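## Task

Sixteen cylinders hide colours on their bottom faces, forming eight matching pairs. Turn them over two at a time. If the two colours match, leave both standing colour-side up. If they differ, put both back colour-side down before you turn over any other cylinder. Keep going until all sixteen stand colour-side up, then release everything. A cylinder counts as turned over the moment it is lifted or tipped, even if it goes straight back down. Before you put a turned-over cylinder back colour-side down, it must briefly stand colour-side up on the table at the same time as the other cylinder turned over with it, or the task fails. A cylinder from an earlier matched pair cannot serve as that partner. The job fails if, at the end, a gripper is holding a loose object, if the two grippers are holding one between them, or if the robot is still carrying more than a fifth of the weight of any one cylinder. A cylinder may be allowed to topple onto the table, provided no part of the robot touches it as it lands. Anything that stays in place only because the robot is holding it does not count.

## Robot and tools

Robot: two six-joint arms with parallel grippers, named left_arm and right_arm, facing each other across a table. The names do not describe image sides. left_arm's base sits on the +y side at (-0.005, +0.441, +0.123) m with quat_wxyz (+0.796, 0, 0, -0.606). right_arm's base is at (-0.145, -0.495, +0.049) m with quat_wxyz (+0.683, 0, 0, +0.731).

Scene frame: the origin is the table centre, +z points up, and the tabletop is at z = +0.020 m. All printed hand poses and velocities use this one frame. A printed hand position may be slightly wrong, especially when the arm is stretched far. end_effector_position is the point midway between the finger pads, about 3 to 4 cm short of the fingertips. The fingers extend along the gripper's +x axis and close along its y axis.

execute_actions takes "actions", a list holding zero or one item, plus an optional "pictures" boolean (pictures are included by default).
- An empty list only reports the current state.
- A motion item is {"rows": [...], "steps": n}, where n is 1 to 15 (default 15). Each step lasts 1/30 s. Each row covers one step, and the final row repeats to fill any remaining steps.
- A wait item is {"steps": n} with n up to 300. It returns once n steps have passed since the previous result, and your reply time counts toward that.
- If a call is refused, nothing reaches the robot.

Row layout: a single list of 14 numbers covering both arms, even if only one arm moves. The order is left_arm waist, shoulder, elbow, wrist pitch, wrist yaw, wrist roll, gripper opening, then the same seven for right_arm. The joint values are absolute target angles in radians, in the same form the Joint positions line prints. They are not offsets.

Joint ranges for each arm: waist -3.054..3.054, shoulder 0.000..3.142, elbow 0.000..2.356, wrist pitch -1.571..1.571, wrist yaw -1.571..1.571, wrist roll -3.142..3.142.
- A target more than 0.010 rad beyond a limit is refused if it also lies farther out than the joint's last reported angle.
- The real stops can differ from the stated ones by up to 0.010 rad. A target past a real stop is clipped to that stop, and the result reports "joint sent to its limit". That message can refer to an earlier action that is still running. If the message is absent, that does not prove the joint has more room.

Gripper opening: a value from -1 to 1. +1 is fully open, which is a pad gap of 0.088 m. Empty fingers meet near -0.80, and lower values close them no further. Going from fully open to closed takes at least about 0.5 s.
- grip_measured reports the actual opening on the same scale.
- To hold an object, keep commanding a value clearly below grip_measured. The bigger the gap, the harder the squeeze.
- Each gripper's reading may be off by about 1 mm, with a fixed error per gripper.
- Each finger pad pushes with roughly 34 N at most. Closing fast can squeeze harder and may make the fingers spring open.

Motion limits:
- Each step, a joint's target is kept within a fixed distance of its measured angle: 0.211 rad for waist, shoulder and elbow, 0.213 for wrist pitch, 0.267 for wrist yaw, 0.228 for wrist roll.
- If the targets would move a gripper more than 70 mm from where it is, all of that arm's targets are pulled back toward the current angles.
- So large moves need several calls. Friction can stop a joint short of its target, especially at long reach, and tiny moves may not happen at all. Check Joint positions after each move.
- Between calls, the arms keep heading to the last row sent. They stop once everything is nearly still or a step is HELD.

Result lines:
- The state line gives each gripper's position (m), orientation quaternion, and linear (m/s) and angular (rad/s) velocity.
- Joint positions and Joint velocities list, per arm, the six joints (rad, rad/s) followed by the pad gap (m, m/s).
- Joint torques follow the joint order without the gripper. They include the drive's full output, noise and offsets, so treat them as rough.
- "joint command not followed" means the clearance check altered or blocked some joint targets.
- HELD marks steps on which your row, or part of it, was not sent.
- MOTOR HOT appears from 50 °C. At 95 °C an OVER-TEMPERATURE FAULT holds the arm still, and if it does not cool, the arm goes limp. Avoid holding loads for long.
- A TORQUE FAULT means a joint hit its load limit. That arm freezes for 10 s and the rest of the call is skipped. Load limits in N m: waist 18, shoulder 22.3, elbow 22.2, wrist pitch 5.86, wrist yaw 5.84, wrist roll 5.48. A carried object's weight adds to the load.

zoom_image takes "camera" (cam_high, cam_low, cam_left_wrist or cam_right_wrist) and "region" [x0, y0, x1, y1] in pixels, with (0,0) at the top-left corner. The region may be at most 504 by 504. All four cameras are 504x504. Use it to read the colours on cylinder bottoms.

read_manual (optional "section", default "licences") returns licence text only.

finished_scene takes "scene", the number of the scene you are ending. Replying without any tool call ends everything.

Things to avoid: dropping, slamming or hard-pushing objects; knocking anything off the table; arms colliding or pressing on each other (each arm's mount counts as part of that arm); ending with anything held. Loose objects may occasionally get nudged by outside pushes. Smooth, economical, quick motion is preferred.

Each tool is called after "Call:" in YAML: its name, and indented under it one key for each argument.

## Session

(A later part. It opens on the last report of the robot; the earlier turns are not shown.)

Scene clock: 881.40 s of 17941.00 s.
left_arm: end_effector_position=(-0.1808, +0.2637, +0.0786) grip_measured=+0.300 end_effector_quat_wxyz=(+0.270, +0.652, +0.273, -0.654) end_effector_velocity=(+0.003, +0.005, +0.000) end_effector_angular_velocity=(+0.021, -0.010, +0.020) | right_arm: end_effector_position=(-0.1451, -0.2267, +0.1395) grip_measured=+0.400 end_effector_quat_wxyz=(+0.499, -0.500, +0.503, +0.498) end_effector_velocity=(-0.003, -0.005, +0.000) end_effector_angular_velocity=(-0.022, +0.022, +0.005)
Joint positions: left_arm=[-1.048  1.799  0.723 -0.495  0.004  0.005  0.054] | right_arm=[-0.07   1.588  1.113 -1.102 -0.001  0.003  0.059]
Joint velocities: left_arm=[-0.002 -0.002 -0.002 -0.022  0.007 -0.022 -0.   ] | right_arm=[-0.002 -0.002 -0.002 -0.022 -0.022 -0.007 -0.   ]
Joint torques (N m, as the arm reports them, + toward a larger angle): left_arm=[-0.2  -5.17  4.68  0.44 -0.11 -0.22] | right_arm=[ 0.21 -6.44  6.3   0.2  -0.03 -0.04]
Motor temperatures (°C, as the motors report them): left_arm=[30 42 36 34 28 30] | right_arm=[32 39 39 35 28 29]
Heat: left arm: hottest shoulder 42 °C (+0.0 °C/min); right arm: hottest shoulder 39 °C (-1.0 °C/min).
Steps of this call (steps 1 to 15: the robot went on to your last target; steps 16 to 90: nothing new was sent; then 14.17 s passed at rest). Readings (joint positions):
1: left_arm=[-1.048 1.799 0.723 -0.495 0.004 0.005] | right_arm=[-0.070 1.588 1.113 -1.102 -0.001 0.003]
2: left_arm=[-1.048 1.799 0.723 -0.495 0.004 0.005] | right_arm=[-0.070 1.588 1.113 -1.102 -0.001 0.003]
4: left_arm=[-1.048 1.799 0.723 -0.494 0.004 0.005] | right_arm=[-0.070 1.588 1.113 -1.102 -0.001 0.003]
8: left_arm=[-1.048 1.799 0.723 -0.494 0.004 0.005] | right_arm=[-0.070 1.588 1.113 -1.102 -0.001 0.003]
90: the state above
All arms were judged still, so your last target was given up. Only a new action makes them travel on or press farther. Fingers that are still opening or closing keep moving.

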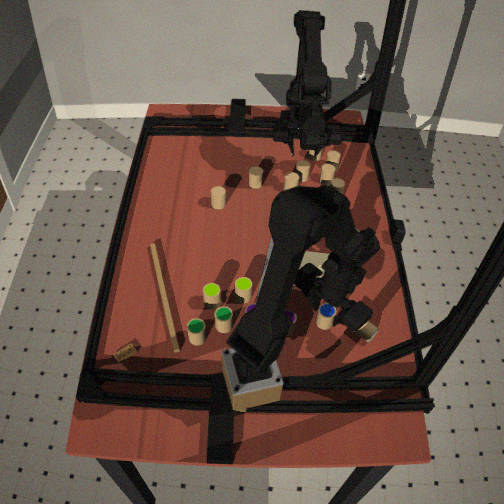

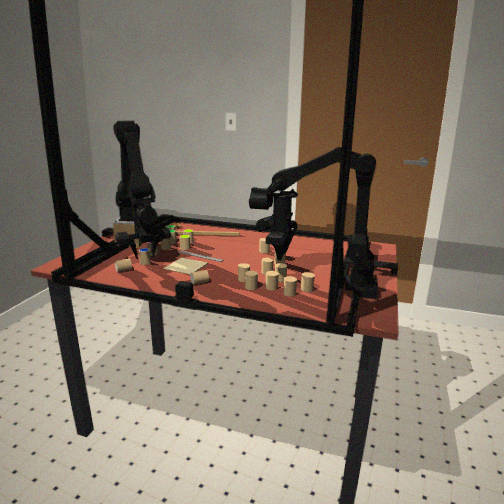

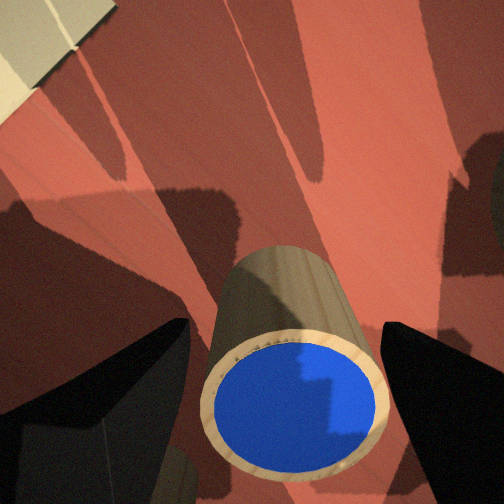

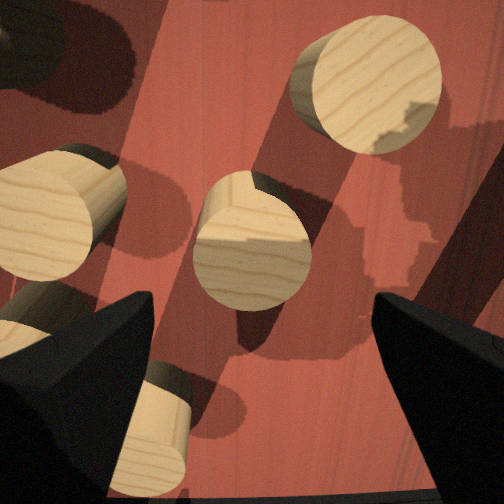

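Call:
execute_actions:
  actions:
    - {"rows":[[-1.05,1.72,0.78,-0.63,0,0,0.3,-0.06,1.61,1.135,-1.1,0,0,0.3],[-1.05,1.72,0.78,-0.63,0,0,0.3,-0.06,1.61,1.135,-1.1,0,0,0.3],[-1.05,1.65,0.83,-0.75,0,0,0.3,-0.06,1.625,1.1,-1.05,0,0,0.3],[-1.05,1.65,0.83,-0.75,0,0,0.3,-0.06,1.625,1.1,-1.05,0,0,0.3],[-1.05,1.55,0.9,-0.85,0,0,0.3,-0.06,1.64,1.066,-1.0,0,0,0.3],[-1.05,1.55,0.9,-0.85,0,0,0.3,-0.06,1.64,1.066,-1.0,0,0,0.3],[-1.05,1.55,0.9,-0.85,0,0,0.3,-0.06,1.657,1.03,-0.95,0,0,0.3],[-1.05,1.55,0.9,-0.85,0,0,0.3,-0.06,1.657,1.03,-0.95,0,0,0.3],[-0.43,1.2,0.55,0.96,0,1.571,0.7,-0.06,1.672,0.997,-0.9,0,0,0.3],[-0.43,1.2,0.55,0.96,0,1.571,0.7,-0.06,1.672,0.997,-0.9,0,0,0.3],[-0.43,1.2,0.55,0.96,0,1.571,0.7,-0.06,1.688,0.962,-0.85,0,0,0.3]],"steps":15}
  pictures: false

Call:
execute_actions:
  actions:
    - {"rows":[[-0.43,1.2,0.55,0.96,0,1.571,0.7,-0.06,1.688,0.962,-0.85,0,0,-0.4]],"steps":9}
  pictures: false

Call:
execute_actions:
  actions:
    - {"rows":[[-0.43,1.3,0.34,0.96,0,1.571,0.7,-0.06,1.65,1.05,-0.975,0,0,-0.4],[-0.43,1.3,0.34,0.96,0,1.571,0.7,-0.06,1.65,1.05,-0.975,0,0,-0.4],[-0.43,1.3,0.34,0.96,0,1.571,0.7,-0.06,1.61,1.135,-1.1,0,0,-0.4],[-0.43,1.3,0.34,0.96,0,1.571,0.7,-0.06,1.61,1.135,-1.1,0,0,-0.4],[-0.43,1.3,0.34,0.96,0,1.571,0.7,-0.06,1.5,1.2,-1.2,0,0,-0.4],[-0.43,1.3,0.34,0.96,0,1.571,0.7,-0.06,1.5,1.2,-1.2,0,0,-0.4],[-0.43,1.3,0.34,0.96,0,1.571,0.7,-0.06,1.5,1.2,-1.2,0,0,-0.4],[-0.43,1.3,0.34,0.96,0,1.571,0.7,-0.216,1.15,1.0,0.3,0,0,-0.4]],"steps":15}
  pictures: false

Call:
execute_actions:
  actions:
    - {"rows":[[-0.43,1.3,0.34,0.96,0,1.571,0.7,-0.216,1.2,0.9,0.64,0,0,-0.4],[-0.43,1.3,0.34,0.96,0,1.571,0.7,-0.216,1.2,0.9,0.64,0,0,-0.4],[-0.43,1.3,0.34,0.96,0,1.571,0.7,-0.216,1.2,0.9,0.64,0,0,-0.4],[-0.43,1.3,0.34,0.96,0,1.571,0.7,-0.216,1.2,0.9,0.64,0,0,-0.4],[-0.43,1.3,0.34,0.96,0,1.571,0.7,-0.216,1.27,0.7,0.64,0,0,-0.4]],"steps":15}
  pictures: false

Call:
execute_actions:
  actions:
    - {"rows":[[-0.43,1.42,0.41,1.0,0,1.571,0.7,-0.216,1.39,0.75,0.633,0,0,-0.4]],"steps":10}

Call:
execute_actions:
  actions:
    - {"rows":[[-0.43,1.51,0.48,1.03,0,1.571,0.7,-0.216,1.39,0.75,0.633,0,0,-0.4],[-0.43,1.51,0.48,1.03,0,1.571,0.7,-0.216,1.39,0.75,0.633,0,0,-0.4],[-0.43,1.57,0.54,1.03,0,1.571,0.7,-0.216,1.39,0.75,0.633,0,0,-0.4],[-0.43,1.57,0.54,1.03,0,1.571,0.7,-0.216,1.39,0.75,0.633,0,0,-0.4],[-0.43,1.63,0.605,1.025,0,1.571,0.7,-0.216,1.39,0.75,0.633,0,0,-0.4],[-0.43,1.63,0.605,1.025,0,1.571,0.7,-0.216,1.39,0.75,0.633,0,0,-0.4],[-0.43,1.695,0.674,1.021,0,1.571,0.7,-0.216,1.39,0.75,0.633,0,0,-0.4],[-0.43,1.695,0.674,1.021,0,1.571,0.7,-0.216,1.39,0.75,0.633,0,0,-0.4],[-0.43,1.76,0.748,1.015,0,1.571,0.7,-0.216,1.39,0.75,0.633,0,0,-0.4]],"steps":14}
  pictures: false

Call:
execute_actions:
  actions:
    - {"rows":[[-0.43,1.76,0.748,1.015,0,1.571,-0.4,-0.216,1.39,0.75,0.633,0,0,-0.4]],"steps":10}
  pictures: false

Call:
execute_actions:
  actions:
    - {"rows":[[-0.43,1.76,0.748,1.015,0,1.571,-0.4,-0.216,1.39,0.75,0.633,0,0,0.7],[-0.43,1.76,0.748,1.015,0,1.571,-0.4,-0.216,1.39,0.75,0.633,0,0,0.7],[-0.43,1.76,0.748,1.015,0,1.571,-0.4,-0.216,1.39,0.75,0.633,0,0,0.7],[-0.43,1.76,0.748,1.015,0,1.571,-0.4,-0.216,1.39,0.75,0.633,0,0,0.7],[-0.43,1.76,0.748,1.015,0,1.571,-0.4,-0.216,1.39,0.75,0.633,0,0,0.7],[-0.43,1.76,0.748,1.015,0,1.571,-0.4,-0.216,1.39,0.75,0.633,0,0,0.7],[-0.43,1.6,0.57,1.03,0,1.571,-0.4,-0.216,1.39,0.75,0.633,0,0,0.7],[-0.43,1.6,0.57,1.03,0,1.571,-0.4,-0.216,1.39,0.75,0.633,0,0,0.7],[-0.43,1.51,0.48,1.03,0,1.571,-0.4,-0.216,1.27,0.63,0.64,0,0,0.7],[-0.43,1.42,0.41,1.0,0,1.571,-0.4,-0.216,1.27,0.63,0.64,0,0,0.7]],"steps":13}
  pictures: false

Call:
execute_actions:
  actions:
    - {"rows":[[0.12,1.3,0.7,-0.87,0,0,-0.4,-0.216,1.27,0.63,0.64,0,0,0.7]],"steps":15}
  pictures: false

Call:
execute_actions:
  actions:
    - {"rows":[[0.12,1.5,1.0,-0.95,0,0,-0.4,-0.216,1.27,0.63,0.64,0,0,0.7],[0.12,1.5,1.0,-0.95,0,0,-0.4,-0.216,1.27,0.63,0.64,0,0,0.7],[0.12,1.5,1.0,-0.95,0,0,-0.4,-0.216,1.27,0.63,0.64,0,0,0.7],[0.12,1.7,1.2,-1.0,0,0,-0.4,-0.216,1.27,0.63,0.64,0,0,0.7],[0.12,1.7,1.2,-1.0,0,0,-0.4,-0.216,1.27,0.63,0.64,0,0,0.7],[0.12,1.7,1.2,-1.0,0,0,-0.4,-0.216,1.27,0.63,0.64,0,0,0.7],[0.12,1.838,1.178,-0.911,0,0,-0.4,-0.216,1.27,0.63,0.64,0,0,0.7]],"steps":15}
  pictures: false

Call:
execute_actions:
  actions:
    - {"rows":[[0.12,1.86,1.157,-0.868,0,0,-0.4,-0.216,1.27,0.63,0.64,0,0,0.7],[0.12,1.885,1.135,-0.82,0,0,-0.4,-0.216,1.27,0.63,0.64,0,0,0.7],[0.12,1.91,1.113,-0.775,0,0,-0.4,-0.216,1.27,0.63,0.64,0,0,0.7],[0.12,1.935,1.092,-0.73,0,0,-0.4,-0.216,1.27,0.63,0.64,0,0,0.7],[0.12,1.957,1.075,-0.69,0,0,-0.4,-0.216,1.27,0.63,0.64,0,0,0.7],[0.12,1.975,1.06,-0.657,0,0,-0.4,-0.216,1.27,0.63,0.64,0,0,0.7],[0.12,1.988,1.051,-0.634,0,0,-0.4,-0.216,1.27,0.63,0.64,0,0,0.7],[0.12,1.997,1.045,-0.619,0,0,-0.4,-0.216,1.27,0.63,0.64,0,0,0.7],[0.12,2.003,1.041,-0.609,0,0,-0.4,-0.216,1.27,0.63,0.64,0,0,0.7],[0.12,2.009,1.037,-0.599,0,0,-0.4,-0.216,1.27,0.63,0.64,0,0,0.7],[0.12,2.016,1.033,-0.588,0,0,-0.4,-0.216,1.27,0.63,0.64,0,0,0.7]],"steps":15}
  pictures: false

Call:
execute_actions:
  actions:
    - {"rows":[[0.12,2.008,1.038,-0.6,0,0,0.3,-0.216,1.27,0.63,0.64,0,0,0.7]],"steps":10}

Scene clock: 918.17 s of 17941.00 s.
left_arm: end_effector_position=(-0.1033, +0.1789, +0.1879) grip_measured=+0.678 end_effector_quat_wxyz=(+0.388, +0.506, +0.099, -0.764) end_effector_velocity=(+0.421, -0.451, +0.202) end_effector_angular_velocity=(-2.308, -0.324, +0.201) | right_arm: end_effector_position=(-0.1471, -0.2224, +0.0828) grip_measured=+0.300 end_effector_quat_wxyz=(+0.498, -0.502, +0.501, +0.500) end_effector_velocity=(-0.003, -0.019, -0.048) end_effector_angular_velocity=(-0.051, +0.022, +0.019)
Joint positions: left_arm=[-0.626  1.239  0.578 -0.353  0.003  0.481  0.072] | right_arm=[-0.062  1.68   0.971 -0.867 -0.001  0.003  0.054]
Joint velocities: left_arm=[ 1.971 -0.422 -0.408  2.029 -0.007  2.088  0.011] | right_arm=[-0.002  0.061 -0.144  0.154 -0.022 -0.022 -0.   ]
Joint torques (N m, as the arm reports them, + toward a larger angle): left_arm=[ 0.21 -4.09  7.22  1.82 -0.05  0.13] | right_arm=[ 0.19 -6.26  5.74  0.38 -0.02 -0.06]
Motor temperatures (°C, as the motors report them): left_arm=[30 43 36 33 28 30] | right_arm=[32 40 38 35 28 29]
Heat: left arm: hottest shoulder 43 °C (+1.0 °C/min); right arm: hottest shoulder 40 °C (+2.0 °C/min).
Steps of this call (steps 1 to 90: nothing new was sent; then 33.27 s passed at rest; steps 91 to 105: all 15 steps of this action). Readings (joint positions):
91: left_arm=[-1.048 1.790 0.733 -0.526 0.004 0.005] | right_arm=[-0.069 1.589 1.114 -1.102 -0.001 0.003]
92: left_arm=[-1.048 1.776 0.743 -0.570 0.004 0.005] | right_arm=[-0.067 1.592 1.117 -1.101 -0.001 0.003]
94: left_arm=[-1.048 1.723 0.778 -0.666 0.004 0.005] | right_arm=[-0.064 1.599 1.117 -1.075 -0.001 0.003]
98: left_arm=[-1.048 1.581 0.877 -0.802 0.004 0.005] | right_arm=[-0.062 1.626 1.072 -0.989 -0.001 0.003]
105: the state above

Scene clock: 918.47 s of 17941.00 s.
left_arm: end_effector_position=(-0.0642, +0.0876, +0.2859) grip_measured=+0.699 end_effector_quat_wxyz=(+0.457, +0.465, -0.280, -0.705) end_effector_velocity=(-0.016, -0.165, +0.383) end_effector_angular_velocity=(-2.204, -1.541, -0.773) | right_arm: end_effector_position=(-0.1471, -0.2207, +0.0816) grip_measured=+0.003 end_effector_quat_wxyz=(+0.500, -0.500, +0.498, +0.502) end_effector_velocity=(-0.003, -0.004, +0.001) end_effector_angular_velocity=(-0.017, +0.022, +0.005)
Joint positions: left_arm=[-0.435  1.209  0.558  0.241 -0.001  1.105  0.073] | right_arm=[-0.062  1.681  0.967 -0.853 -0.001  0.003  0.039]
Joint velocities: left_arm=[ 0.022 -0.007 -0.012  1.927 -0.022  2.044  0.   ] | right_arm=[-0.002 -0.002  0.002 -0.022 -0.022 -0.007 -0.   ]
Joint torques (N m, as the arm reports them, + toward a larger angle): left_arm=[ 0.3  -4.57  6.37  2.12  0.08  0.11] | right_arm=[ 0.2  -5.95  5.12  0.29 -0.04 -0.05]
Motor temperatures (°C, as the motors report them): left_arm=[30 43 36 33 28 30] | right_arm=[32 40 38 35 28 29]
Heat: left arm: hottest shoulder 43 °C (+1.0 °C/min); right arm: hottest shoulder 40 °C (+2.0 °C/min).
Steps of this call (steps 1 to 9: all 9 steps of this action). Readings (joint positions):
1: left_arm=[-0.563 1.229 0.568 -0.286 0.003 0.550] | right_arm=[-0.062 1.681 0.969 -0.862 -0.001 0.003]
2: left_arm=[-0.511 1.222 0.564 -0.219 -0.000 0.619] | right_arm=[-0.062 1.681 0.967 -0.859 -0.001 0.003]
4: left_arm=[-0.455 1.214 0.561 -0.087 -0.002 0.758] | right_arm=[-0.062 1.681 0.967 -0.854 -0.001 0.003]
8: left_arm=[-0.436 1.209 0.558 0.176 -0.001 1.036] | right_arm=[-0.062 1.681 0.967 -0.853 -0.001 0.003]
9: the state above

Scene clock: 918.97 s of 17941.00 s.
left_arm: end_effector_position=(-0.0634, +0.0877, +0.3129) grip_measured=+0.700 end_effector_quat_wxyz=(+0.456, +0.460, -0.534, -0.544) end_effector_velocity=(+0.000, -0.000, +0.037) end_effector_angular_velocity=(-0.165, +0.005, +0.005) | right_arm: end_effector_position=(-0.0978, -0.1745, +0.2613) grip_measured=+0.003 end_effector_quat_wxyz=(+0.700, -0.251, +0.289, +0.603) end_effector_velocity=(+0.032, +0.251, +0.458) end_effector_angular_velocity=(+2.468, -0.353, +0.039)
Joint positions: left_arm=[-0.433  1.298  0.343  0.943 -0.001  1.563  0.073] | right_arm=[-0.214  1.177  1.014 -0.623  0.003 -0.     0.039]
Joint velocities: left_arm=[-0.002 -0.007  0.002  0.154 -0.007  0.022 -0.   ] | right_arm=[-0.002 -0.501 -0.007  2.    -0.037 -0.022  0.   ]
Joint torques (N m, as the arm reports them, + toward a larger angle): left_arm=[ 0.19 -3.51  6.18  2.36  0.08  0.07] | right_arm=[-0.09 -3.26  6.23  0.93 -0.12  0.02]
Motor temperatures (°C, as the motors report them): left_arm=[30 42 36 34 28 30] | right_arm=[32 40 38 35 28 29]
Heat: left arm: hottest shoulder 42 °C (+0.0 °C/min); right arm: hottest shoulder 40 °C (+2.0 °C/min).
Steps of this call (steps 1 to 15: all 15 steps of this action). Readings (joint positions):
1: left_arm=[-0.435 1.218 0.530 0.328 -0.001 1.169] | right_arm=[-0.062 1.681 0.980 -0.879 -0.001 0.003]
2: left_arm=[-0.434 1.225 0.493 0.404 -0.001 1.235] | right_arm=[-0.062 1.680 0.996 -0.918 -0.001 0.003]
4: left_arm=[-0.433 1.263 0.408 0.509 -0.001 1.375] | right_arm=[-0.062 1.664 1.051 -1.016 -0.001 0.003]
8: left_arm=[-0.433 1.309 0.333 0.753 -0.001 1.528] | right_arm=[-0.077 1.515 1.133 -1.086 -0.011 0.001]
15: the state above

Scene clock: 919.47 s of 17941.00 s.
left_arm: end_effector_position=(-0.0633, +0.0877, +0.3163) grip_measured=+0.700 end_effector_quat_wxyz=(+0.460, +0.456, -0.538, -0.539) end_effector_velocity=(+0.002, +0.000, -0.002) end_effector_angular_velocity=(+0.008, +0.006, +0.010) | right_arm: end_effector_position=(-0.0878, -0.1061, +0.2666) grip_measured=+0.004 end_effector_quat_wxyz=(+0.752, -0.079, +0.092, +0.648) end_effector_velocity=(+0.016, +0.107, +0.470) end_effector_angular_velocity=(+2.089, -0.313, +0.006)
Joint positions: left_arm=[-0.432  1.298  0.343  0.958 -0.001  1.566  0.073] | right_arm=[-0.214  1.281  0.691  0.347  0.003 -0.     0.039]
Joint velocities: left_arm=[ 0.002 -0.002 -0.002 -0.007 -0.007 -0.007  0.   ] | right_arm=[-0.002 -0.051  0.061  2.    -0.007 -0.007 -0.   ]
Joint torques (N m, as the arm reports them, + toward a larger angle): left_arm=[ 0.21 -3.52  6.18  2.15  0.07  0.1 ] | right_arm=[-0.16 -6.39  8.07  1.42 -0.11  0.01]
Motor temperatures (°C, as the motors report them): left_arm=[30 42 36 34 28 30] | right_arm=[32 40 39 35 28 29]
Heat: left arm: hottest shoulder 42 °C (+0.0 °C/min); right arm: hottest shoulder 40 °C (+2.0 °C/min).
Steps of this call (steps 1 to 15: all 15 steps of this action). Readings (joint positions):
1: left_arm=[-0.433 1.298 0.343 0.949 -0.001 1.564] | right_arm=[-0.214 1.169 1.001 -0.547 0.003 -0.000]
2: left_arm=[-0.432 1.298 0.343 0.954 -0.001 1.565] | right_arm=[-0.214 1.166 0.985 -0.477 0.003 -0.000]
4: left_arm=[-0.432 1.298 0.343 0.957 -0.001 1.565] | right_arm=[-0.214 1.178 0.943 -0.356 0.003 -0.000]
8: left_arm=[-0.432 1.298 0.343 0.958 -0.001 1.566] | right_arm=[-0.214 1.237 0.772 -0.102 0.003 -0.000]
15: the state above

Scene clock: 919.80 s of 17941.00 s.
left_arm: end_effector_position=(-0.0665, +0.0682, +0.3080) grip_measured=+0.700 end_effector_quat_wxyz=(+0.455, +0.461, -0.534, -0.544) end_effector_velocity=(-0.001, -0.005, +0.013) end_effector_angular_velocity=(-0.033, +0.028, +0.005) | right_arm: end_effector_position=(-0.0838, -0.0788, +0.3105) grip_measured=+0.003 end_effector_quat_wxyz=(+0.758, -0.005, +0.006, +0.653) end_effector_velocity=(+0.000, +0.001, +0.010) end_effector_angular_velocity=(+0.054, -0.015, +0.005)
Joint positions: left_arm=[-0.432  1.413  0.4    0.997 -0.001  1.566  0.073] | right_arm=[-0.214  1.381  0.743  0.622  0.003 -0.     0.039]
Joint velocities: left_arm=[-0.002 -0.002  0.027  0.007 -0.007 -0.022 -0.   ] | right_arm=[-0.002  0.007 -0.002  0.066 -0.007 -0.007 -0.   ]
Joint torques (N m, as the arm reports them, + toward a larger angle): left_arm=[ 0.18 -3.62  7.33  2.17  0.07  0.1 ] | right_arm=[-0.17 -5.23  8.08  1.75 -0.11  0.02]
Motor temperatures (°C, as the motors report them): left_arm=[30 42 36 34 28 30] | right_arm=[32 40 39 35 28 29]
Heat: left arm: hottest shoulder 42 °C (+0.0 °C/min); right arm: hottest shoulder 40 °C (+2.0 °C/min).
Steps of this call (steps 1 to 10: all 10 steps of this action). Readings (joint positions):
1: left_arm=[-0.432 1.316 0.350 0.970 -0.001 1.566] | right_arm=[-0.214 1.294 0.700 0.413 0.003 -0.000]
2: left_arm=[-0.432 1.345 0.367 0.983 -0.001 1.566] | right_arm=[-0.214 1.316 0.717 0.483 0.003 -0.000]
4: left_arm=[-0.432 1.391 0.392 0.988 -0.001 1.566] | right_arm=[-0.214 1.353 0.740 0.567 0.003 -0.000]
8: left_arm=[-0.432 1.412 0.398 0.995 -0.001 1.566] | right_arm=[-0.214 1.378 0.743 0.615 0.003 -0.000]
10: the state above

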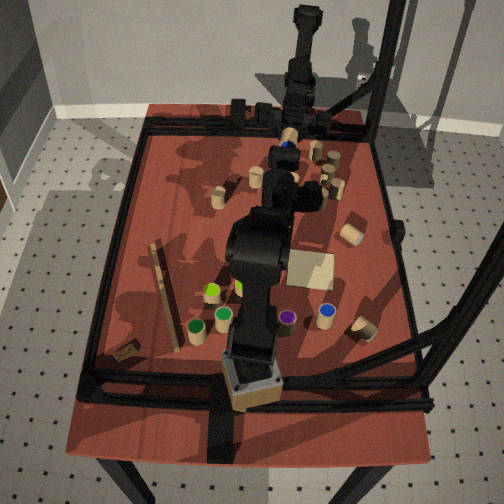

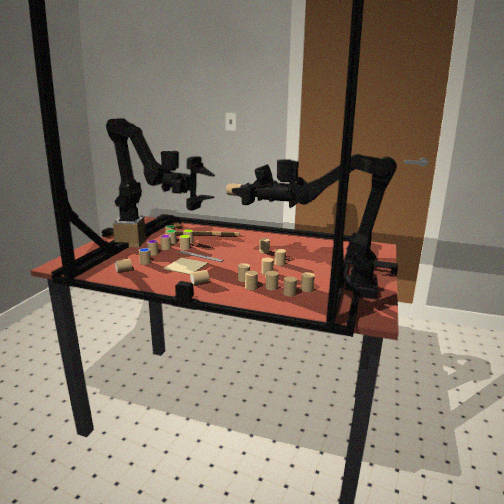

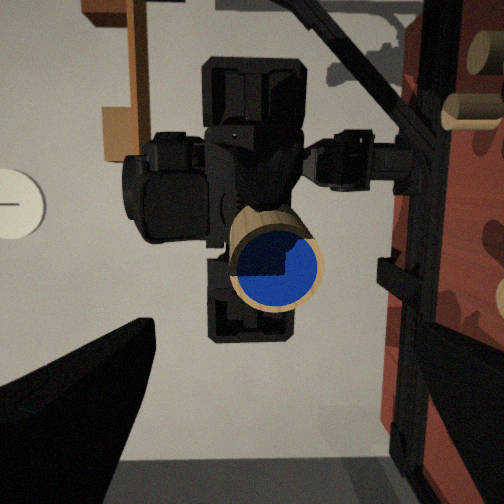

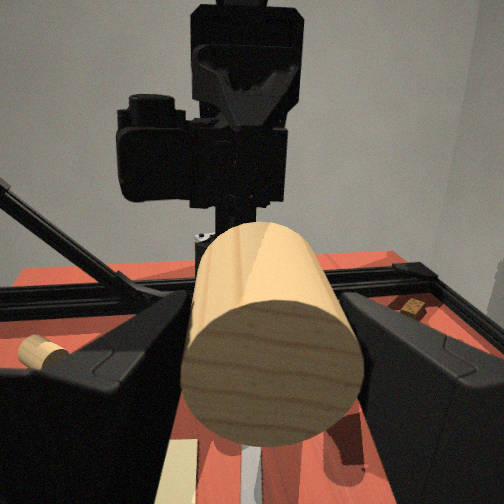

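Scene clock: 920.27 s of 17941.00 s.
left_arm: end_effector_position=(-0.0806, -0.0178, +0.3103) grip_measured=+0.700 end_effector_quat_wxyz=(+0.459, +0.457, -0.538, -0.540) end_effector_velocity=(-0.002, -0.027, -0.013) end_effector_angular_velocity=(+0.021, -0.011, +0.020) | right_arm: end_effector_position=(-0.0838, -0.0787, +0.3121) grip_measured=+0.003 end_effector_quat_wxyz=(+0.758, -0.003, +0.003, +0.653) end_effector_velocity=(-0.000, -0.001, +0.001) end_effector_angular_velocity=(+0.004, -0.023, +0.005)
Joint positions: left_arm=[-0.432  1.746  0.731  1.016 -0.001  1.566  0.073] | right_arm=[-0.214  1.382  0.743  0.63   0.003 -0.     0.039]
Joint velocities: left_arm=[-0.002  0.115  0.1   -0.007 -0.022  0.007 -0.   ] | right_arm=[-0.002 -0.002 -0.002  0.007 -0.007 -0.022 -0.   ]
Joint torques (N m, as the arm reports them, + toward a larger angle): left_arm=[ 0.2  -6.01  7.43  2.    0.07  0.1 ] | right_arm=[-0.18 -5.12  8.11  1.67 -0.11  0.03]
Motor temperatures (°C, as the motors report them): left_arm=[30 42 36 34 28 30] | right_arm=[32 40 39 35 28 29]
Heat: left arm: hottest shoulder 42 °C (+0.0 °C/min); right arm: hottest shoulder 40 °C (+2.0 °C/min).
Steps of this call (steps 1 to 14: all 14 steps of this action). Readings (joint positions):
1: left_arm=[-0.432 1.429 0.412 1.006 -0.001 1.566] | right_arm=[-0.214 1.382 0.743 0.625 0.003 -0.000]
2: left_arm=[-0.432 1.452 0.432 1.015 -0.001 1.566] | right_arm=[-0.214 1.382 0.743 0.627 0.003 -0.000]
4: left_arm=[-0.432 1.513 0.487 1.021 -0.001 1.566] | right_arm=[-0.214 1.382 0.743 0.629 0.003 -0.000]
8: left_arm=[-0.432 1.633 0.609 1.022 -0.001 1.566] | right_arm=[-0.214 1.382 0.743 0.629 0.003 -0.000]
14: the state above

Scene clock: 920.60 s of 17941.00 s.
left_arm: end_effector_position=(-0.0809, -0.0197, +0.3107) grip_measured=+0.027 end_effector_quat_wxyz=(+0.460, +0.456, -0.538, -0.540) end_effector_velocity=(+0.002, +0.000, -0.001) end_effector_angular_velocity=(+0.008, +0.006, +0.020) | right_arm: end_effector_position=(-0.0838, -0.0787, +0.3124) grip_measured=+0.003 end_effector_quat_wxyz=(+0.758, -0.002, +0.003, +0.653) end_effector_velocity=(-0.000, -0.001, -0.004) end_effector_angular_velocity=(-0.013, -0.005, +0.005)
Joint positions: left_arm=[-0.432  1.752  0.739  1.015 -0.001  1.566  0.04 ] | right_arm=[-0.214  1.382  0.743  0.631  0.003 -0.     0.039]
Joint velocities: left_arm=[-0.002 -0.002 -0.002 -0.007 -0.022 -0.007 -0.   ] | right_arm=[-0.002 -0.002 -0.007 -0.007 -0.007 -0.007  0.   ]
Joint torques (N m, as the arm reports them, + toward a larger angle): left_arm=[ 0.2  -5.71  7.46  2.01  0.07  0.07] | right_arm=[-0.15 -5.02  8.09  1.57 -0.11  0.04]
Motor temperatures (°C, as the motors report them): left_arm=[30 42 36 34 28 30] | right_arm=[32 40 39 35 28 29]
Heat: left arm: hottest shoulder 42 °C (+0.0 °C/min); right arm: hottest shoulder 40 °C (+2.0 °C/min).
Steps of this call (steps 1 to 10: all 10 steps of this action). Readings (joint positions):
1: left_arm=[-0.432 1.749 0.734 1.016 -0.001 1.566] | right_arm=[-0.214 1.382 0.743 0.630 0.003 -0.000]
2: left_arm=[-0.432 1.751 0.735 1.016 -0.001 1.566] | right_arm=[-0.214 1.382 0.743 0.630 0.003 -0.000]
4: left_arm=[-0.432 1.752 0.737 1.016 -0.001 1.566] | right_arm=[-0.214 1.382 0.743 0.630 0.003 -0.000]
8: left_arm=[-0.432 1.752 0.739 1.015 -0.001 1.566] | right_arm=[-0.214 1.382 0.743 0.631 0.003 -0.000]
10: the state above

Scene clock: 921.03 s of 17941.00 s.
left_arm: end_effector_position=(-0.0684, +0.0565, +0.3096) grip_measured=+0.027 end_effector_quat_wxyz=(+0.456, +0.460, -0.535, -0.542) end_effector_velocity=(+0.022, +0.132, +0.043) end_effector_angular_velocity=(-0.129, +0.014, +0.005) | right_arm: end_effector_position=(-0.0872, -0.1017, +0.3070) grip_measured=+0.695 end_effector_quat_wxyz=(+0.758, -0.001, +0.002, +0.653) end_effector_velocity=(-0.008, -0.052, +0.001) end_effector_angular_velocity=(+0.040, -0.013, +0.005)
Joint positions: left_arm=[-0.432  1.462  0.443  1.008 -0.001  1.567  0.04 ] | right_arm=[-0.214  1.292  0.651  0.637  0.002 -0.     0.073]
Joint velocities: left_arm=[-0.002 -0.632 -0.452 -0.051 -0.007  0.007 -0.   ] | right_arm=[-0.002 -0.222 -0.188  0.007 -0.007 -0.007  0.001]
Joint torques (N m, as the arm reports them, + toward a larger angle): left_arm=[ 0.19 -4.11  6.47  1.82  0.07  0.08] | right_arm=[-0.2  -5.75  6.72  1.56 -0.08  0.02]
Motor temperatures (°C, as the motors report them): left_arm=[30 42 36 34 28 30] | right_arm=[32 40 39 35 28 29]
Heat: left arm: hottest shoulder 42 °C (+0.0 °C/min); right arm: hottest shoulder 40 °C (+2.0 °C/min).
Steps of this call (steps 1 to 13: all 13 steps of this action). Readings (joint positions):
1: left_arm=[-0.432 1.752 0.739 1.015 -0.001 1.566] | right_arm=[-0.214 1.382 0.743 0.631 0.003 -0.000]
2: left_arm=[-0.432 1.752 0.739 1.015 -0.001 1.567] | right_arm=[-0.214 1.382 0.743 0.631 0.003 -0.000]
4: left_arm=[-0.432 1.753 0.739 1.015 -0.001 1.567] | right_arm=[-0.214 1.382 0.743 0.631 0.002 -0.000]
8: left_arm=[-0.432 1.695 0.667 1.016 -0.001 1.567] | right_arm=[-0.214 1.382 0.743 0.631 0.002 -0.000]
13: the state above

Scene clock: 921.53 s of 17941.00 s.
left_arm: end_effector_position=(+0.1405, +0.0850, +0.3004) grip_measured=+0.028 end_effector_quat_wxyz=(+0.721, +0.394, -0.025, -0.570) end_effector_velocity=(-0.064, +0.170, -0.397) end_effector_angular_velocity=(+1.106, +2.566, +0.897) | right_arm: end_effector_position=(-0.0876, -0.1045, +0.3063) grip_measured=+0.700 end_effector_quat_wxyz=(+0.758, -0.001, +0.001, +0.653) end_effector_velocity=(+0.002, -0.000, -0.007) end_effector_angular_velocity=(-0.028, -0.003, -0.010)
Joint positions: left_arm=[ 0.118  1.304  0.695  0.183 -0.005  0.71   0.04 ] | right_arm=[-0.214  1.281  0.64   0.638  0.002 -0.     0.073]
Joint velocities: left_arm=[ 0.017 -0.007  0.002 -2.015  0.007 -2.147 -0.004] | right_arm=[-0.002  0.002 -0.002 -0.022  0.007 -0.007 -0.   ]
Joint torques (N m, as the arm reports them, + toward a larger angle): left_arm=[-0.05 -4.83  8.11  2.09  0.19 -0.24] | right_arm=[-0.14 -6.51  6.33  1.57 -0.09  0.02]
Motor temperatures (°C, as the motors report them): left_arm=[30 42 36 34 28 30] | right_arm=[32 40 39 35 28 29]
Heat: left arm: hottest shoulder 42 °C (+0.0 °C/min); right arm: hottest shoulder 40 °C (+2.0 °C/min).
Steps of this call (steps 1 to 15: all 15 steps of this action). Readings (joint positions):
1: left_arm=[-0.421 1.439 0.453 0.972 0.010 1.542] | right_arm=[-0.214 1.287 0.647 0.637 0.002 -0.000]
2: left_arm=[-0.390 1.423 0.479 0.918 0.013 1.502] | right_arm=[-0.214 1.285 0.644 0.638 0.002 -0.000]
4: left_arm=[-0.312 1.393 0.548 0.843 0.011 1.417] | right_arm=[-0.214 1.283 0.642 0.638 0.002 -0.000]
8: left_arm=[-0.108 1.323 0.665 0.639 0.009 1.188] | right_arm=[-0.214 1.282 0.640 0.638 0.002 -0.000]
15: the state above

Scene clock: 922.03 s of 17941.00 s.
left_arm: end_effector_position=(+0.1240, +0.1254, +0.1558) grip_measured=+0.026 end_effector_quat_wxyz=(+0.613, +0.380, +0.554, -0.415) end_effector_velocity=(-0.134, +0.334, -0.037) end_effector_angular_velocity=(+1.538, +0.618, +0.124) | right_arm: end_effector_position=(-0.0876, -0.1045, +0.3064) grip_measured=+0.700 end_effector_quat_wxyz=(+0.758, -0.001, +0.001, +0.653) end_effector_velocity=(+0.002, -0.001, -0.004) end_effector_angular_velocity=(-0.011, +0.009, -0.010)
Joint positions: left_arm=[ 0.118  1.846  1.164 -0.793 -0.004  0.014  0.04 ] | right_arm=[-0.214  1.281  0.64   0.638  0.002 -0.     0.073]
Joint velocities: left_arm=[-0.002  0.007 -0.002 -1.648 -0.022 -0.125  0.   ] | right_arm=[-0.002 -0.002 -0.007 -0.007  0.007  0.007 -0.   ]
Joint torques (N m, as the arm reports them, + toward a larger angle): left_arm=[ 0.17 -7.72  7.76  0.9   0.18 -0.22] | right_arm=[-0.13 -6.48  6.39  1.56 -0.1   0.02]
Motor temperatures (°C, as the motors report them): left_arm=[30 43 36 34 28 30] | right_arm=[32 40 39 35 28 29]
Heat: left arm: hottest shoulder 43 °C (+1.0 °C/min); right arm: hottest shoulder 40 °C (+2.0 °C/min).
Steps of this call (steps 1 to 15: all 15 steps of this action). Readings (joint positions):
1: left_arm=[0.118 1.332 0.725 0.101 -0.005 0.641] | right_arm=[-0.214 1.281 0.640 0.638 0.002 -0.000]
2: left_arm=[0.118 1.381 0.781 0.037 -0.005 0.573] | right_arm=[-0.214 1.281 0.640 0.638 0.002 -0.000]
4: left_arm=[0.118 1.488 0.908 -0.091 -0.005 0.434] | right_arm=[-0.214 1.281 0.640 0.638 0.002 -0.000]
8: left_arm=[0.118 1.700 1.132 -0.330 -0.005 0.156] | right_arm=[-0.214 1.281 0.640 0.638 0.002 -0.000]
15: the state above

Scene clock: 922.53 s of 17941.00 s.
left_arm: end_effector_position=(+0.1163, +0.1441, +0.0798) grip_measured=+0.025 end_effector_quat_wxyz=(+0.588, +0.396, +0.584, -0.395) end_effector_velocity=(+0.006, -0.013, -0.000) end_effector_angular_velocity=(-0.067, -0.035, +0.020) | right_arm: end_effector_position=(-0.0876, -0.1046, +0.3062) grip_measured=+0.700 end_effector_quat_wxyz=(+0.758, -0.001, +0.001, +0.653) end_effector_velocity=(-0.000, -0.000, +0.000) end_effector_angular_velocity=(-0.003, -0.007, +0.005)
Joint positions: left_arm=[ 0.118  2.007  1.037 -0.597 -0.004  0.005  0.04 ] | right_arm=[-0.214  1.281  0.639  0.638  0.002 -0.     0.073]
Joint velocities: left_arm=[-0.002 -0.007 -0.012  0.081 -0.007 -0.022 -0.   ] | right_arm=[-0.002 -0.002  0.002 -0.007 -0.007 -0.007 -0.   ]
Joint torques (N m, as the arm reports them, + toward a larger angle): left_arm=[ 0.18 -5.95  4.59  0.65  0.15 -0.24] | right_arm=[-0.21 -6.51  6.33  1.56 -0.08  0.03]
Motor temperatures (°C, as the motors report them): left_arm=[30 43 36 34 28 30] | right_arm=[32 40 39 36 28 29]
Heat: left arm: hottest shoulder 43 °C (+1.0 °C/min); right arm: hottest shoulder 40 °C (+2.0 °C/min).
Steps of this call (steps 1 to 15: all 15 steps of this action). Readings (joint positions):
1: left_arm=[0.118 1.846 1.162 -0.828 -0.004 0.011] | right_arm=[-0.214 1.281 0.640 0.638 0.002 -0.000]
2: left_arm=[0.118 1.849 1.157 -0.829 -0.004 0.009] | right_arm=[-0.214 1.281 0.640 0.638 0.002 -0.000]
4: left_arm=[0.118 1.871 1.139 -0.784 -0.004 0.007] | right_arm=[-0.214 1.281 0.640 0.638 0.002 -0.000]
8: left_arm=[0.118 1.957 1.077 -0.673 -0.004 0.006] | right_arm=[-0.214 1.281 0.639 0.638 0.002 -0.000]
15: the state above

Scene clock: 922.87 s of 17941.00 s.
left_arm: end_effector_position=(+0.1162, +0.1448, +0.0798) grip_measured=+0.288 end_effector_quat_wxyz=(+0.587, +0.397, +0.585, -0.395) end_effector_velocity=(+0.000, +0.004, +0.001) end_effector_angular_velocity=(+0.019, -0.000, +0.010) | right_arm: end_effector_position=(-0.0876, -0.1046, +0.3062) grip_measured=+0.700 end_effector_quat_wxyz=(+0.758, -0.001, +0.001, +0.653) end_effector_velocity=(-0.002, -0.001, +0.000) end_effector_angular_velocity=(-0.003, -0.007, +0.010)
Joint positions: left_arm=[ 0.119  2.007  1.037 -0.6   -0.004  0.005  0.053] | right_arm=[-0.214  1.281  0.639  0.638  0.002 -0.     0.073]
Joint velocities: left_arm=[ 0.002 -0.002  0.002 -0.022 -0.007 -0.007  0.006] | right_arm=[ 0.002 -0.007 -0.002 -0.007 -0.007 -0.007 -0.   ]
Joint torques (N m, as the arm reports them, + toward a larger angle): left_arm=[ 0.13 -6.79  4.97  0.47  0.16 -0.22] | right_arm=[-0.18 -6.49  6.35  1.57 -0.1   0.02]
Motor temperatures (°C, as the motors report them): left_arm=[30 43 36 34 28 30] | right_arm=[32 40 39 36 28 29]
Heat: left arm: hottest shoulder 43 °C (+1.0 °C/min); right arm: hottest shoulder 40 °C (+2.0 °C/min).
Steps of this call (steps 1 to 10: all 10 steps of this action). Readings (joint positions):
1: left_arm=[0.118 2.007 1.037 -0.596 -0.004 0.005] | right_arm=[-0.214 1.281 0.639 0.638 0.002 -0.000]
2: left_arm=[0.118 2.007 1.037 -0.596 -0.004 0.005] | right_arm=[-0.214 1.281 0.639 0.638 0.002 -0.000]
4: left_arm=[0.119 2.007 1.037 -0.597 -0.004 0.005] | right_arm=[-0.214 1.281 0.639 0.638 0.002 -0.000]
8: left_arm=[0.119 2.007 1.037 -0.600 -0.004 0.005] | right_arm=[-0.214 1.281 0.639 0.638 0.002 -0.000]
10: the state above

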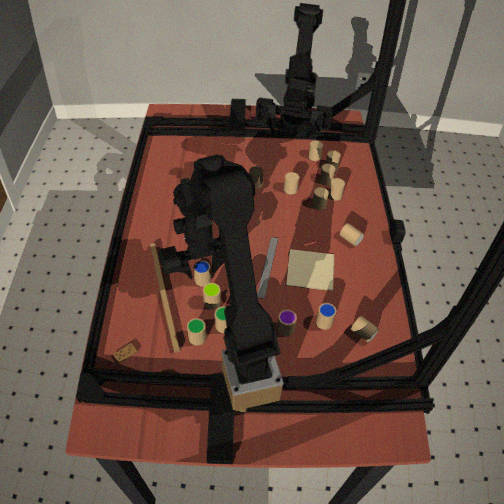

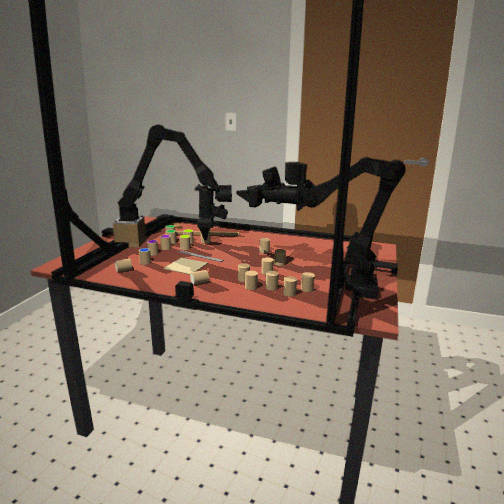

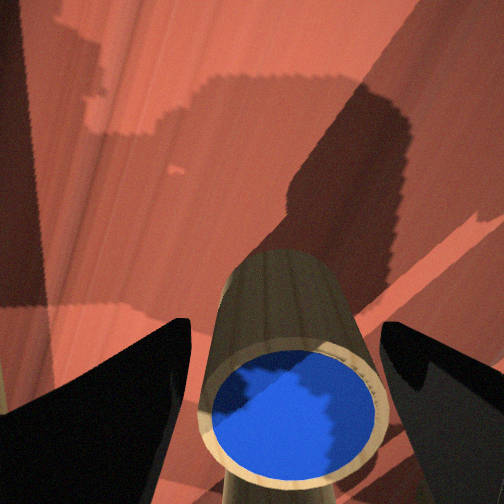

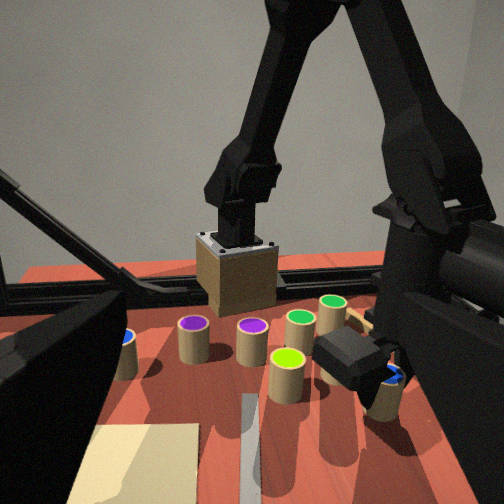

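Blue match. Next: hover over I.

Call:
execute_actions:
  actions:
    - {"rows":[[0.12,1.93,1.1,-0.74,0,0,0.3,0.205,1.15,0.9,-1.27,0,0,0.35],[0.12,1.93,1.1,-0.74,0,0,0.3,0.205,1.15,0.9,-1.27,0,0,0.35],[0.12,1.84,1.18,-0.91,0,0,0.3,0.205,1.15,0.9,-1.27,0,0,0.35],[0.12,1.84,1.18,-0.91,0,0,0.3,0.205,1.15,0.9,-1.27,0,0,0.35],[0.12,1.7,1.15,-0.95,0,0,0.3,0.205,1.15,0.9,-1.27,0,0,0.35],[0.12,1.7,1.15,-0.95,0,0,0.3,0.205,1.15,0.9,-1.27,0,0,0.35],[0.12,1.7,1.15,-0.95,0,0,0.3,0.205,1.15,0.9,-1.27,0,0,0.35],[0.12,1.4,0.9,-0.9,0,0,0.3,0.205,1.15,0.9,-1.27,0,0,0.35],[0.12,1.4,0.9,-0.9,0,0,0.3,0.205,1.15,0.9,-1.27,0,0,0.35],[0.12,1.4,0.9,-0.9,0,0,0.3,0.205,1.15,0.9,-1.27,0,0,0.35],[-0.43,1.2,0.55,0.96,0,1.571,0.7,0.205,1.15,0.9,-1.27,0,0,0.35]],"steps":15}
  pictures: false

Call:
execute_actions:
  actions:
    - {"rows":[[-0.43,1.2,0.55,0.96,0,1.571,0.7,0.205,1.3,1.1,-1.27,0,0,0.35],[-0.43,1.2,0.55,0.96,0,1.571,0.7,0.205,1.3,1.1,-1.27,0,0,0.35],[-0.43,1.2,0.55,0.96,0,1.571,0.7,0.205,1.3,1.1,-1.27,0,0,0.35],[-0.43,1.2,0.55,0.96,0,1.571,0.7,0.205,1.3,1.1,-1.27,0,0,0.35],[-0.43,1.2,0.55,0.96,0,1.571,0.7,0.205,1.3,1.1,-1.27,0,0,0.35],[-0.43,1.2,0.55,0.96,0,1.571,0.7,0.205,1.663,1.195,-1.103,0,0,0.35]],"steps":15}
  pictures: false

Call:
execute_actions:
  actions:
    - {"rows":[[-0.43,1.3,0.34,0.96,0,1.571,0.7,0.205,1.663,1.195,-1.103,0,0,0.35]],"steps":12}

Scene clock: 931.20 s of 17941.00 s.
left_arm: end_effector_position=(+0.0233, +0.1750, +0.1947) grip_measured=+0.653 end_effector_quat_wxyz=(+0.552, +0.467, +0.312, -0.617) end_effector_velocity=(-0.553, -0.018, -0.055) end_effector_angular_velocity=(-1.574, -1.005, -3.999) | right_arm: end_effector_position=(-0.2417, -0.1481, +0.2954) grip_measured=+0.351 end_effector_quat_wxyz=(+0.589, -0.179, +0.137, +0.776) end_effector_velocity=(+0.052, -0.179, -0.383) end_effector_angular_velocity=(-1.879, -0.542, +0.001)
Joint positions: left_arm=[-0.163  1.278  0.697 -0.587 -0.003  0.332  0.071] | right_arm=[ 0.201  1.149  0.9   -0.205 -0.003  0.     0.056]
Joint velocities: left_arm=[-2.068 -1.365 -1.761  2.073 -0.007  2.103  0.03 ] | right_arm=[-0.002  0.002  0.002 -1.956  0.007 -0.022 -0.001]
Joint torques (N m, as the arm reports them, + toward a larger angle): left_arm=[ 0.51 -1.83  4.17  1.16  0.14  0.1 ] | right_arm=[ 0.14 -4.59  7.71  1.45  0.03  0.01]
Motor temperatures (°C, as the motors report them): left_arm=[30 44 36 34 28 30] | right_arm=[32 40 39 37 28 29]
Heat: left arm: hottest shoulder 44 °C (+2.0 °C/min); right arm: hottest shoulder 40 °C (+1.0 °C/min).
Steps of this call (steps 1 to 15: the robot went on to your last target; steps 16 to 90: nothing new was sent; then 4.83 s passed at rest; steps 91 to 105: all 15 steps of this action). Readings (joint positions):
91: left_arm=[0.119 1.999 1.048 -0.631 -0.004 0.005] | right_arm=[-0.201 1.270 0.655 0.599 0.012 -0.000]
92: left_arm=[0.119 1.989 1.059 -0.677 -0.004 0.005] | right_arm=[-0.169 1.260 0.679 0.552 0.012 -0.000]
94: left_arm=[0.119 1.938 1.105 -0.797 -0.004 0.005] | right_arm=[-0.090 1.235 0.743 0.475 0.007 -0.000]
98: left_arm=[0.119 1.718 1.110 -0.881 -0.004 0.005] | right_arm=[0.114 1.172 0.866 0.260 0.000 -0.000]
105: the state above

Scene clock: 931.70 s of 17941.00 s.
left_arm: end_effector_position=(-0.0634, +0.0772, +0.3153) grip_measured=+0.700 end_effector_quat_wxyz=(+0.433, +0.486, -0.413, -0.637) end_effector_velocity=(-0.021, -0.110, +0.416) end_effector_angular_velocity=(-2.266, -1.650, -0.553) | right_arm: end_effector_position=(-0.2238, -0.2139, +0.1342) grip_measured=+0.350 end_effector_quat_wxyz=(+0.429, -0.560, +0.427, +0.566) end_effector_velocity=(+0.023, -0.075, -0.018) end_effector_angular_velocity=(-0.391, -0.116, +0.005)
Joint positions: left_arm=[-0.427  1.208  0.555  0.388  0.002  1.377  0.073] | right_arm=[ 0.202  1.668  1.176 -1.069 -0.002  0.     0.056]
Joint velocities: left_arm=[-0.007 -0.007 -0.002  1.971  0.007  2.059  0.   ] | right_arm=[-0.002  0.056 -0.007 -0.344  0.007 -0.007 -0.   ]
Joint torques (N m, as the arm reports them, + toward a larger angle): left_arm=[-0.25 -4.63  6.8   2.18  0.    0.11] | right_arm=[ 0.2  -8.52  8.08  0.31  0.05  0.01]
Motor temperatures (°C, as the motors report them): left_arm=[30 44 36 34 28 30] | right_arm=[32 40 39 37 28 29]
Heat: left arm: hottest shoulder 44 °C (+2.0 °C/min); right arm: hottest shoulder 40 °C (+1.0 °C/min).
Steps of this call (steps 1 to 15: all 15 steps of this action). Readings (joint positions):
1: left_arm=[-0.231 1.244 0.649 -0.524 -0.003 0.402] | right_arm=[0.201 1.170 0.925 -0.288 -0.002 -0.000]
2: left_arm=[-0.297 1.229 0.613 -0.463 -0.003 0.472] | right_arm=[0.201 1.206 0.970 -0.349 -0.002 0.000]
4: left_arm=[-0.385 1.222 0.571 -0.337 0.003 0.612] | right_arm=[0.202 1.267 1.051 -0.463 -0.002 0.000]
8: left_arm=[-0.422 1.213 0.555 -0.073 0.002 0.890] | right_arm=[0.202 1.413 1.165 -0.719 -0.002 0.000]
15: the state above

Scene clock: 932.10 s of 17941.00 s.
left_arm: end_effector_position=(-0.0620, +0.0877, +0.3127) grip_measured=+0.700 end_effector_quat_wxyz=(+0.457, +0.460, -0.534, -0.543) end_effector_velocity=(-0.004, +0.001, +0.005) end_effector_angular_velocity=(-0.028, -0.033, -0.015) | right_arm: end_effector_position=(-0.2228, -0.2175, +0.1372) grip_measured=+0.350 end_effector_quat_wxyz=(+0.425, -0.565, +0.431, +0.560) end_effector_velocity=(+0.000, -0.002, +0.001) end_effector_angular_velocity=(-0.004, +0.006, +0.005)
Joint positions: left_arm=[-0.428  1.299  0.342  0.945  0.002  1.564  0.073] | right_arm=[ 0.202  1.667  1.188 -1.101 -0.002  0.     0.056]
Joint velocities: left_arm=[-0.007 -0.002 -0.002  0.022  0.007  0.037 -0.   ] | right_arm=[-0.002 -0.007 -0.002 -0.007 -0.007 -0.007  0.   ]
Joint torques (N m, as the arm reports them, + toward a larger angle): left_arm=[-0.23 -3.55  6.42  2.12 -0.02  0.08] | right_arm=[ 0.22 -7.48  6.91 -0.01  0.03  0.01]
Motor temperatures (°C, as the motors report them): left_arm=[30 44 36 34 28 30] | right_arm=[32 40 39 37 28 29]
Heat: left arm: hottest shoulder 44 °C (+2.0 °C/min); right arm: hottest shoulder 40 °C (+1.0 °C/min).
Steps of this call (steps 1 to 12: all 12 steps of this action). Readings (joint positions):
1: left_arm=[-0.427 1.217 0.528 0.475 0.002 1.433] | right_arm=[0.202 1.669 1.177 -1.077 -0.002 0.000]
2: left_arm=[-0.427 1.225 0.490 0.552 0.002 1.475] | right_arm=[0.202 1.668 1.181 -1.085 -0.002 0.000]
4: left_arm=[-0.428 1.262 0.406 0.659 0.002 1.526] | right_arm=[0.202 1.667 1.187 -1.092 -0.002 0.000]
8: left_arm=[-0.428 1.308 0.334 0.878 0.002 1.558] | right_arm=[0.202 1.667 1.188 -1.100 -0.002 0.000]
12: the state above

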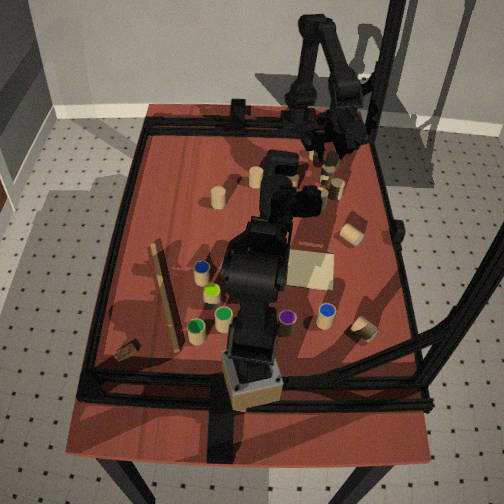

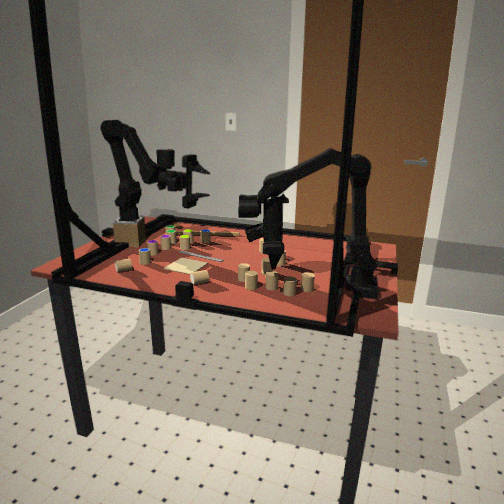

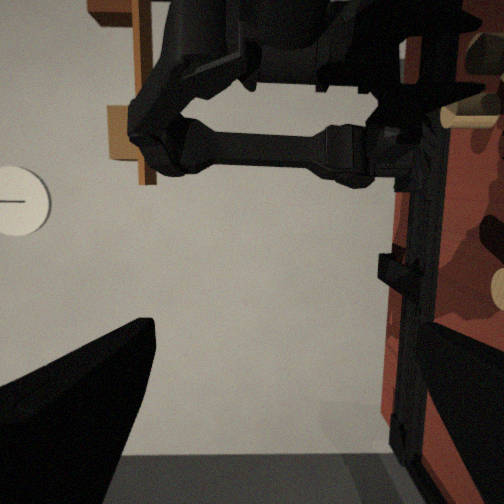

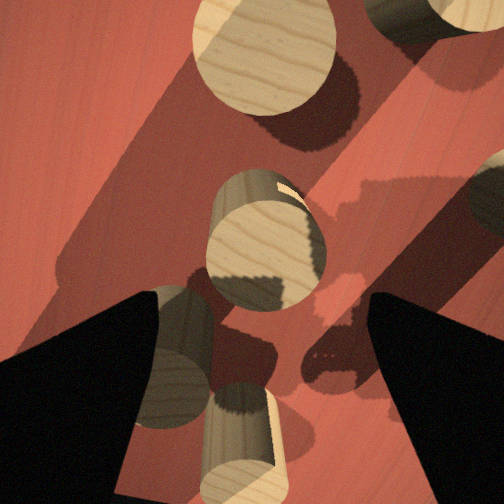

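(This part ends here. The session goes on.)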